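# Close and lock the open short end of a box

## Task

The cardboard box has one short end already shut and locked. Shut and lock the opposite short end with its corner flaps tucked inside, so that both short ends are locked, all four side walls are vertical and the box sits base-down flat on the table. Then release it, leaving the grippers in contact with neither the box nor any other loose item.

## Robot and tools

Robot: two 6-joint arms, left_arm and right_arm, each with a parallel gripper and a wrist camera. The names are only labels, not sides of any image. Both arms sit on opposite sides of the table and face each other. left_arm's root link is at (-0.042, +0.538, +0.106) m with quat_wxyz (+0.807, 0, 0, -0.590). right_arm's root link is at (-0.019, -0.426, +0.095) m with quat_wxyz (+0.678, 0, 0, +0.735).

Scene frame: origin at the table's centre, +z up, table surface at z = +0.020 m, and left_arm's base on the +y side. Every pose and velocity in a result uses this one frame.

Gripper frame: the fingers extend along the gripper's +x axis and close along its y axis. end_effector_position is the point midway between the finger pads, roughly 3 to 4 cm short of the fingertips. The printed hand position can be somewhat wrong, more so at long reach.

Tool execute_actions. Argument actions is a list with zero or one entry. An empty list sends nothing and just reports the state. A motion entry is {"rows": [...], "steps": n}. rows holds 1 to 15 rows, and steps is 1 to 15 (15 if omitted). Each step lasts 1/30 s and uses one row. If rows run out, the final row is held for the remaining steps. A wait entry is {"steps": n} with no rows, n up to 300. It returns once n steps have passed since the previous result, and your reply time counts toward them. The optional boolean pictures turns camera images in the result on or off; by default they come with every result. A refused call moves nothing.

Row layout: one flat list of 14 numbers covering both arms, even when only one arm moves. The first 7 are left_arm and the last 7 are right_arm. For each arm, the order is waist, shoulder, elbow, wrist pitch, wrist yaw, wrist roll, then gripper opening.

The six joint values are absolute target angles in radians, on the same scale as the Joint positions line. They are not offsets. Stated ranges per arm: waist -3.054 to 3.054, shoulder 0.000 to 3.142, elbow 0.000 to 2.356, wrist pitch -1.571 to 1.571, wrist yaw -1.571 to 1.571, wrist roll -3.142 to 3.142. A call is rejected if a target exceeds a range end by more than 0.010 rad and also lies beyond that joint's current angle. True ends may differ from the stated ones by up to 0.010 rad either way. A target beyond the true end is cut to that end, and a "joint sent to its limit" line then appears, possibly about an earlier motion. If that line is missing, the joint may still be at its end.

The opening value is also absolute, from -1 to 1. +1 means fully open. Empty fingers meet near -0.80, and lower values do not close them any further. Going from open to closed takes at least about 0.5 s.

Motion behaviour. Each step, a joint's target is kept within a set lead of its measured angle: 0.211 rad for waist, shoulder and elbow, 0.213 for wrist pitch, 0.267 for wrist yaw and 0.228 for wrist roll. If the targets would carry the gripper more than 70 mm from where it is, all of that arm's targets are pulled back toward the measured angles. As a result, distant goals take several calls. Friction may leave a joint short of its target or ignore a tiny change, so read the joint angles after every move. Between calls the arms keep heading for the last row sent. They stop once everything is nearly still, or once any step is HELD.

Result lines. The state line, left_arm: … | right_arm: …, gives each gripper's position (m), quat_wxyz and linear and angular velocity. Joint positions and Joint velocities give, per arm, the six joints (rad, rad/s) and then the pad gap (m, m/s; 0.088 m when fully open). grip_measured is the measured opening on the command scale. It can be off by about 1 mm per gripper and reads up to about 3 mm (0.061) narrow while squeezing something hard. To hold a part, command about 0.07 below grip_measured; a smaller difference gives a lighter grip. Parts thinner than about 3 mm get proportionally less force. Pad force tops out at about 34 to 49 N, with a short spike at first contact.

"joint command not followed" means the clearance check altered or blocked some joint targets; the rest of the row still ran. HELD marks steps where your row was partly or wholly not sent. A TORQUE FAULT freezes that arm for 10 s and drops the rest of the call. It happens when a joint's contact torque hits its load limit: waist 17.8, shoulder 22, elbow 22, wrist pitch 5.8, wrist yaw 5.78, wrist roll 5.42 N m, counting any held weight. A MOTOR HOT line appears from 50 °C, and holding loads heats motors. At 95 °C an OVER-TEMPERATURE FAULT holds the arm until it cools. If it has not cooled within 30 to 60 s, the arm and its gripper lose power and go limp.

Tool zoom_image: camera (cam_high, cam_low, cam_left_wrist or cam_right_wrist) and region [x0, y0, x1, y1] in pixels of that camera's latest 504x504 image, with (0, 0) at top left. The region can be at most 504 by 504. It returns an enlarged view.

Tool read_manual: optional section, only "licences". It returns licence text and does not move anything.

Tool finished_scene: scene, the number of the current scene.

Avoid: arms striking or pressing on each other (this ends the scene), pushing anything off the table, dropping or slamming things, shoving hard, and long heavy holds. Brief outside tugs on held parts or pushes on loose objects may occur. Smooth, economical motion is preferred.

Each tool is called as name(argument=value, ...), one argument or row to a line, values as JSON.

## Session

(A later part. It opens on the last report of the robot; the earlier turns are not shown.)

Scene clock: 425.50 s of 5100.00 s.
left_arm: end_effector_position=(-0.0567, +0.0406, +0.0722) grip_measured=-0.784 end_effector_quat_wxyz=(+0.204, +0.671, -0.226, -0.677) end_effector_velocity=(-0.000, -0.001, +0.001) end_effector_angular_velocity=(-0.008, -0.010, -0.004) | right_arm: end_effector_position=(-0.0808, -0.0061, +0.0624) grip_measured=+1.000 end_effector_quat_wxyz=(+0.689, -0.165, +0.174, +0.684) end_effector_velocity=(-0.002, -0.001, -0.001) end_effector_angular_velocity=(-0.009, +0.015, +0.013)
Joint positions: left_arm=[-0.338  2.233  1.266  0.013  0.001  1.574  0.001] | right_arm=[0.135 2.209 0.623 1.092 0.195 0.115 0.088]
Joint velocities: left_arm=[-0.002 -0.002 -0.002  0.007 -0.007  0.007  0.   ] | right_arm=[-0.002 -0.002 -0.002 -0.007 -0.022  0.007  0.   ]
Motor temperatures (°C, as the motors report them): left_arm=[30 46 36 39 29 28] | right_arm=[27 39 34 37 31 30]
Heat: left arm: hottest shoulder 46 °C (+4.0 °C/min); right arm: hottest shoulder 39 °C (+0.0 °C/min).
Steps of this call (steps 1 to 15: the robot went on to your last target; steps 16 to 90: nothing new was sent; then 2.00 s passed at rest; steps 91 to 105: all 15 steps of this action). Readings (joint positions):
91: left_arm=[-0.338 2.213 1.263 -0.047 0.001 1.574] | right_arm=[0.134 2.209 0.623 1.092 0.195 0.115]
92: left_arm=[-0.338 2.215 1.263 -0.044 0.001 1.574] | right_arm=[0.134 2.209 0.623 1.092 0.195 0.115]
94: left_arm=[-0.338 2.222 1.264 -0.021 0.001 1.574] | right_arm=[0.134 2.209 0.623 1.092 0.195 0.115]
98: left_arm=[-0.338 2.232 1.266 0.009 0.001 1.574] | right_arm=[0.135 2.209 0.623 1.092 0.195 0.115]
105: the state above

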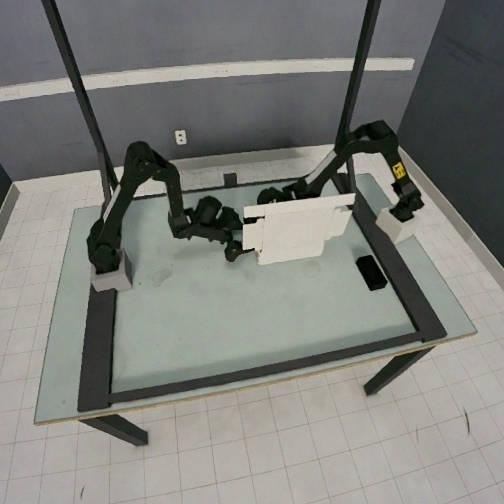

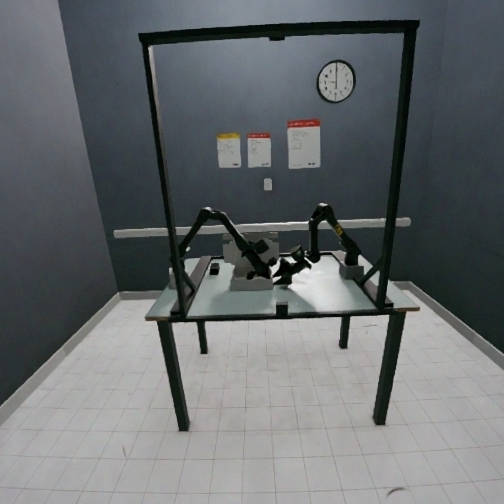

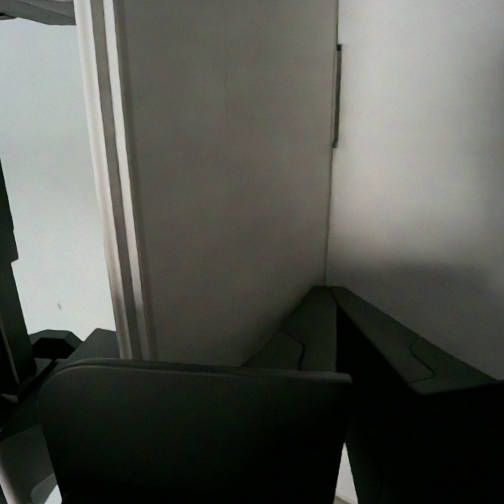

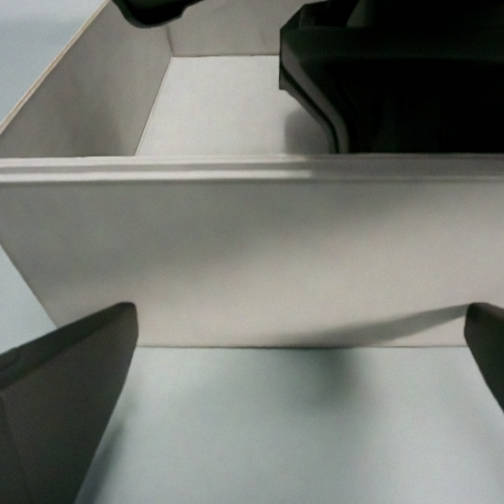

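execute_actions(
  actions=[
    {"rows":[[-0.339,2.22,1.25,-0.02,0,1.571,-0.8,0.137,2.21,0.61,1.10,0.19,0.12,1],[-0.339,2.19,1.24,-0.045,0,1.571,-0.8,0.137,2.205,0.59,1.115,0.19,0.12,1],[-0.339,2.155,1.23,-0.07,0,1.571,-0.8,0.137,2.20,0.57,1.13,0.19,0.12,1],[-0.339,2.12,1.22,-0.095,0,1.571,-0.8,0.137,2.195,0.55,1.145,0.19,0.12,1],[-0.339,2.085,1.21,-0.12,0,1.571,-0.8,0.137,2.19,0.53,1.16,0.19,0.12,1],[-0.339,2.05,1.20,-0.145,0,1.571,-0.8,0.137,2.185,0.51,1.175,0.19,0.12,1],[-0.339,2.015,1.19,-0.17,0,1.571,-0.8,0.137,2.185,0.51,1.175,0.19,0.12,1],[-0.339,1.98,1.18,-0.2,0,1.571,-0.8,0.137,2.185,0.51,1.175,0.19,0.12,1],[-0.339,1.94,1.17,-0.23,0,1.571,-0.8,0.137,2.185,0.51,1.175,0.19,0.12,1],[-0.339,1.90,1.158,-0.257,0,1.571,1,0.137,2.185,0.51,1.175,0.19,0.12,1]],"steps":15},
  ],
  pictures=false,
)

execute_actions(
  actions=[
    {"steps":12},
  ],
)

Scene clock: 428.77 s of 5100.00 s.
left_arm: end_effector_position=(-0.0554, +0.0840, +0.1606) grip_measured=-0.150 end_effector_quat_wxyz=(+0.199, +0.672, -0.221, -0.678) end_effector_velocity=(-0.003, +0.032, +0.036) end_effector_angular_velocity=(+0.061, +0.008, -0.005) | right_arm: end_effector_position=(-0.0751, -0.0325, +0.0578) grip_measured=+1.000 end_effector_quat_wxyz=(+0.688, -0.171, +0.177, +0.683) end_effector_velocity=(-0.003, +0.001, +0.006) end_effector_angular_velocity=(+0.010, +0.007, +0.020)
Joint positions: left_arm=[-0.338  1.907  1.179 -0.239  0.001  1.574  0.032] | right_arm=[0.135 2.196 0.518 1.172 0.194 0.115 0.088]
Joint velocities: left_arm=[-0.007 -0.149 -0.012 -0.198  0.007 -0.007  0.175] | right_arm=[-0.002 -0.022 -0.002 -0.007 -0.022 -0.007  0.   ]
Motor temperatures (°C, as the motors report them): left_arm=[30 46 37 41 29 28] | right_arm=[27 39 34 37 31 30]
Heat: left arm: hottest shoulder 46 °C (+4.1 °C/min); right arm: hottest shoulder 39 °C (+0.0 °C/min).
Steps of this call (steps 1 to 15: the robot went on to your last target; steps 16 to 83: nothing new was sent; steps 84 to 98: all 15 steps of this action). Readings (joint positions):
84: left_arm=[-0.338 2.233 1.264 0.012 0.001 1.574] | right_arm=[0.135 2.209 0.621 1.092 0.195 0.115]
85: left_arm=[-0.338 2.230 1.262 0.009 0.001 1.574] | right_arm=[0.135 2.209 0.617 1.096 0.195 0.115]
87: left_arm=[-0.338 2.208 1.253 -0.032 0.001 1.574] | right_arm=[0.135 2.209 0.599 1.115 0.194 0.115]
91: left_arm=[-0.338 2.096 1.207 -0.134 0.001 1.574] | right_arm=[0.135 2.201 0.535 1.155 0.194 0.115]
98: the state above

Scene clock: 429.17 s of 5100.00 s.
left_arm: end_effector_position=(-0.0552, +0.0910, +0.1549) grip_measured=+0.996 end_effector_quat_wxyz=(+0.189, +0.675, -0.212, -0.681) end_effector_velocity=(-0.002, +0.003, -0.002) end_effector_angular_velocity=(+0.012, +0.005, +0.015) | right_arm: end_effector_position=(-0.0750, -0.0328, +0.0577) grip_measured=+1.000 end_effector_quat_wxyz=(+0.688, -0.171, +0.177, +0.683) end_effector_velocity=(+0.002, -0.002, -0.003) end_effector_angular_velocity=(-0.013, +0.007, -0.004)
Joint positions: left_arm=[-0.338  1.905  1.165 -0.256  0.001  1.574  0.088] | right_arm=[0.135 2.196 0.516 1.173 0.194 0.115 0.088]
Joint velocities: left_arm=[-0.007 -0.002 -0.007 -0.007 -0.007 -0.022  0.014] | right_arm=[-0.007  0.002 -0.002 -0.007 -0.007  0.007  0.   ]
Motor temperatures (°C, as the motors report them): left_arm=[30 46 37 41 29 28] | right_arm=[27 39 34 37 31 30]
Heat: left arm: hottest shoulder 46 °C (+4.0 °C/min); right arm: hottest shoulder 39 °C (+0.0 °C/min).
Steps of this call (steps 1 to 12: the robot went on to your last target). Readings (joint positions):
1: left_arm=[-0.338 1.905 1.178 -0.245 0.001 1.574] | right_arm=[0.135 2.196 0.517 1.172 0.194 0.115]
2: left_arm=[-0.338 1.905 1.176 -0.248 0.001 1.574] | right_arm=[0.135 2.196 0.517 1.172 0.194 0.115]
4: left_arm=[-0.338 1.905 1.168 -0.255 0.001 1.574] | right_arm=[0.135 2.196 0.517 1.172 0.194 0.115]
8: left_arm=[-0.338 1.905 1.165 -0.256 0.001 1.574] | right_arm=[0.135 2.196 0.516 1.173 0.194 0.115]
12: the state above

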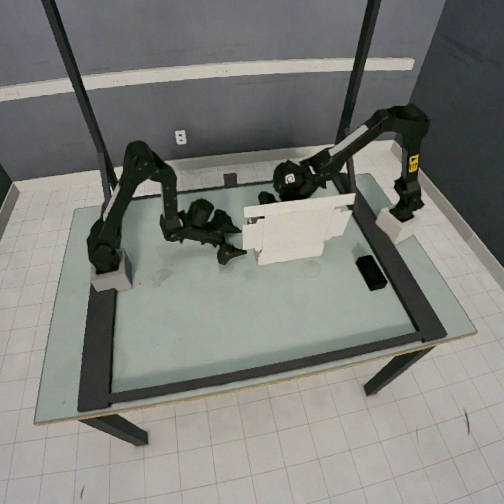

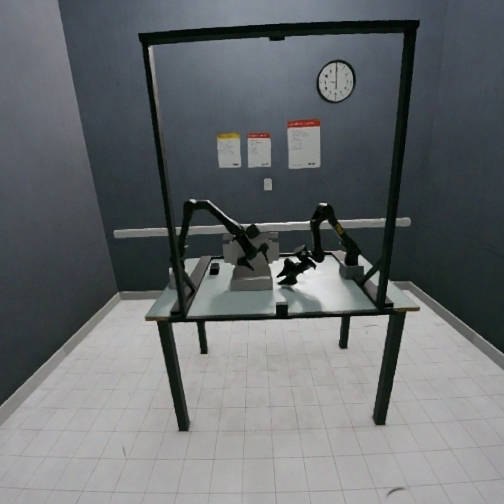

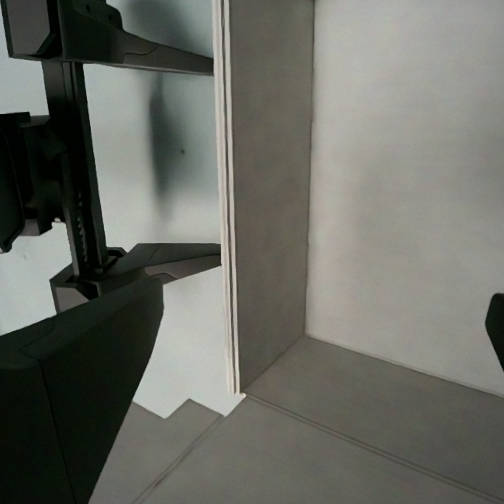

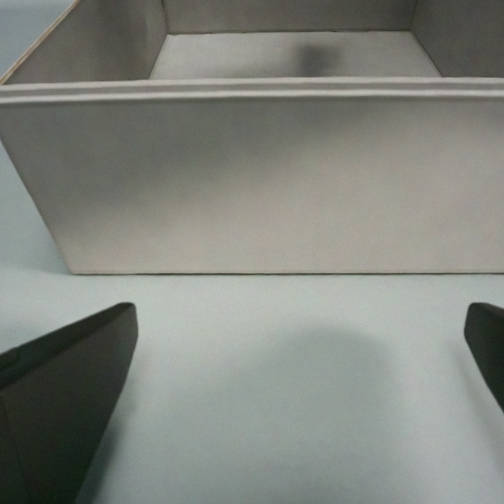

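finished_scene(
  scene=1,
)

The scene is finished: the task was done.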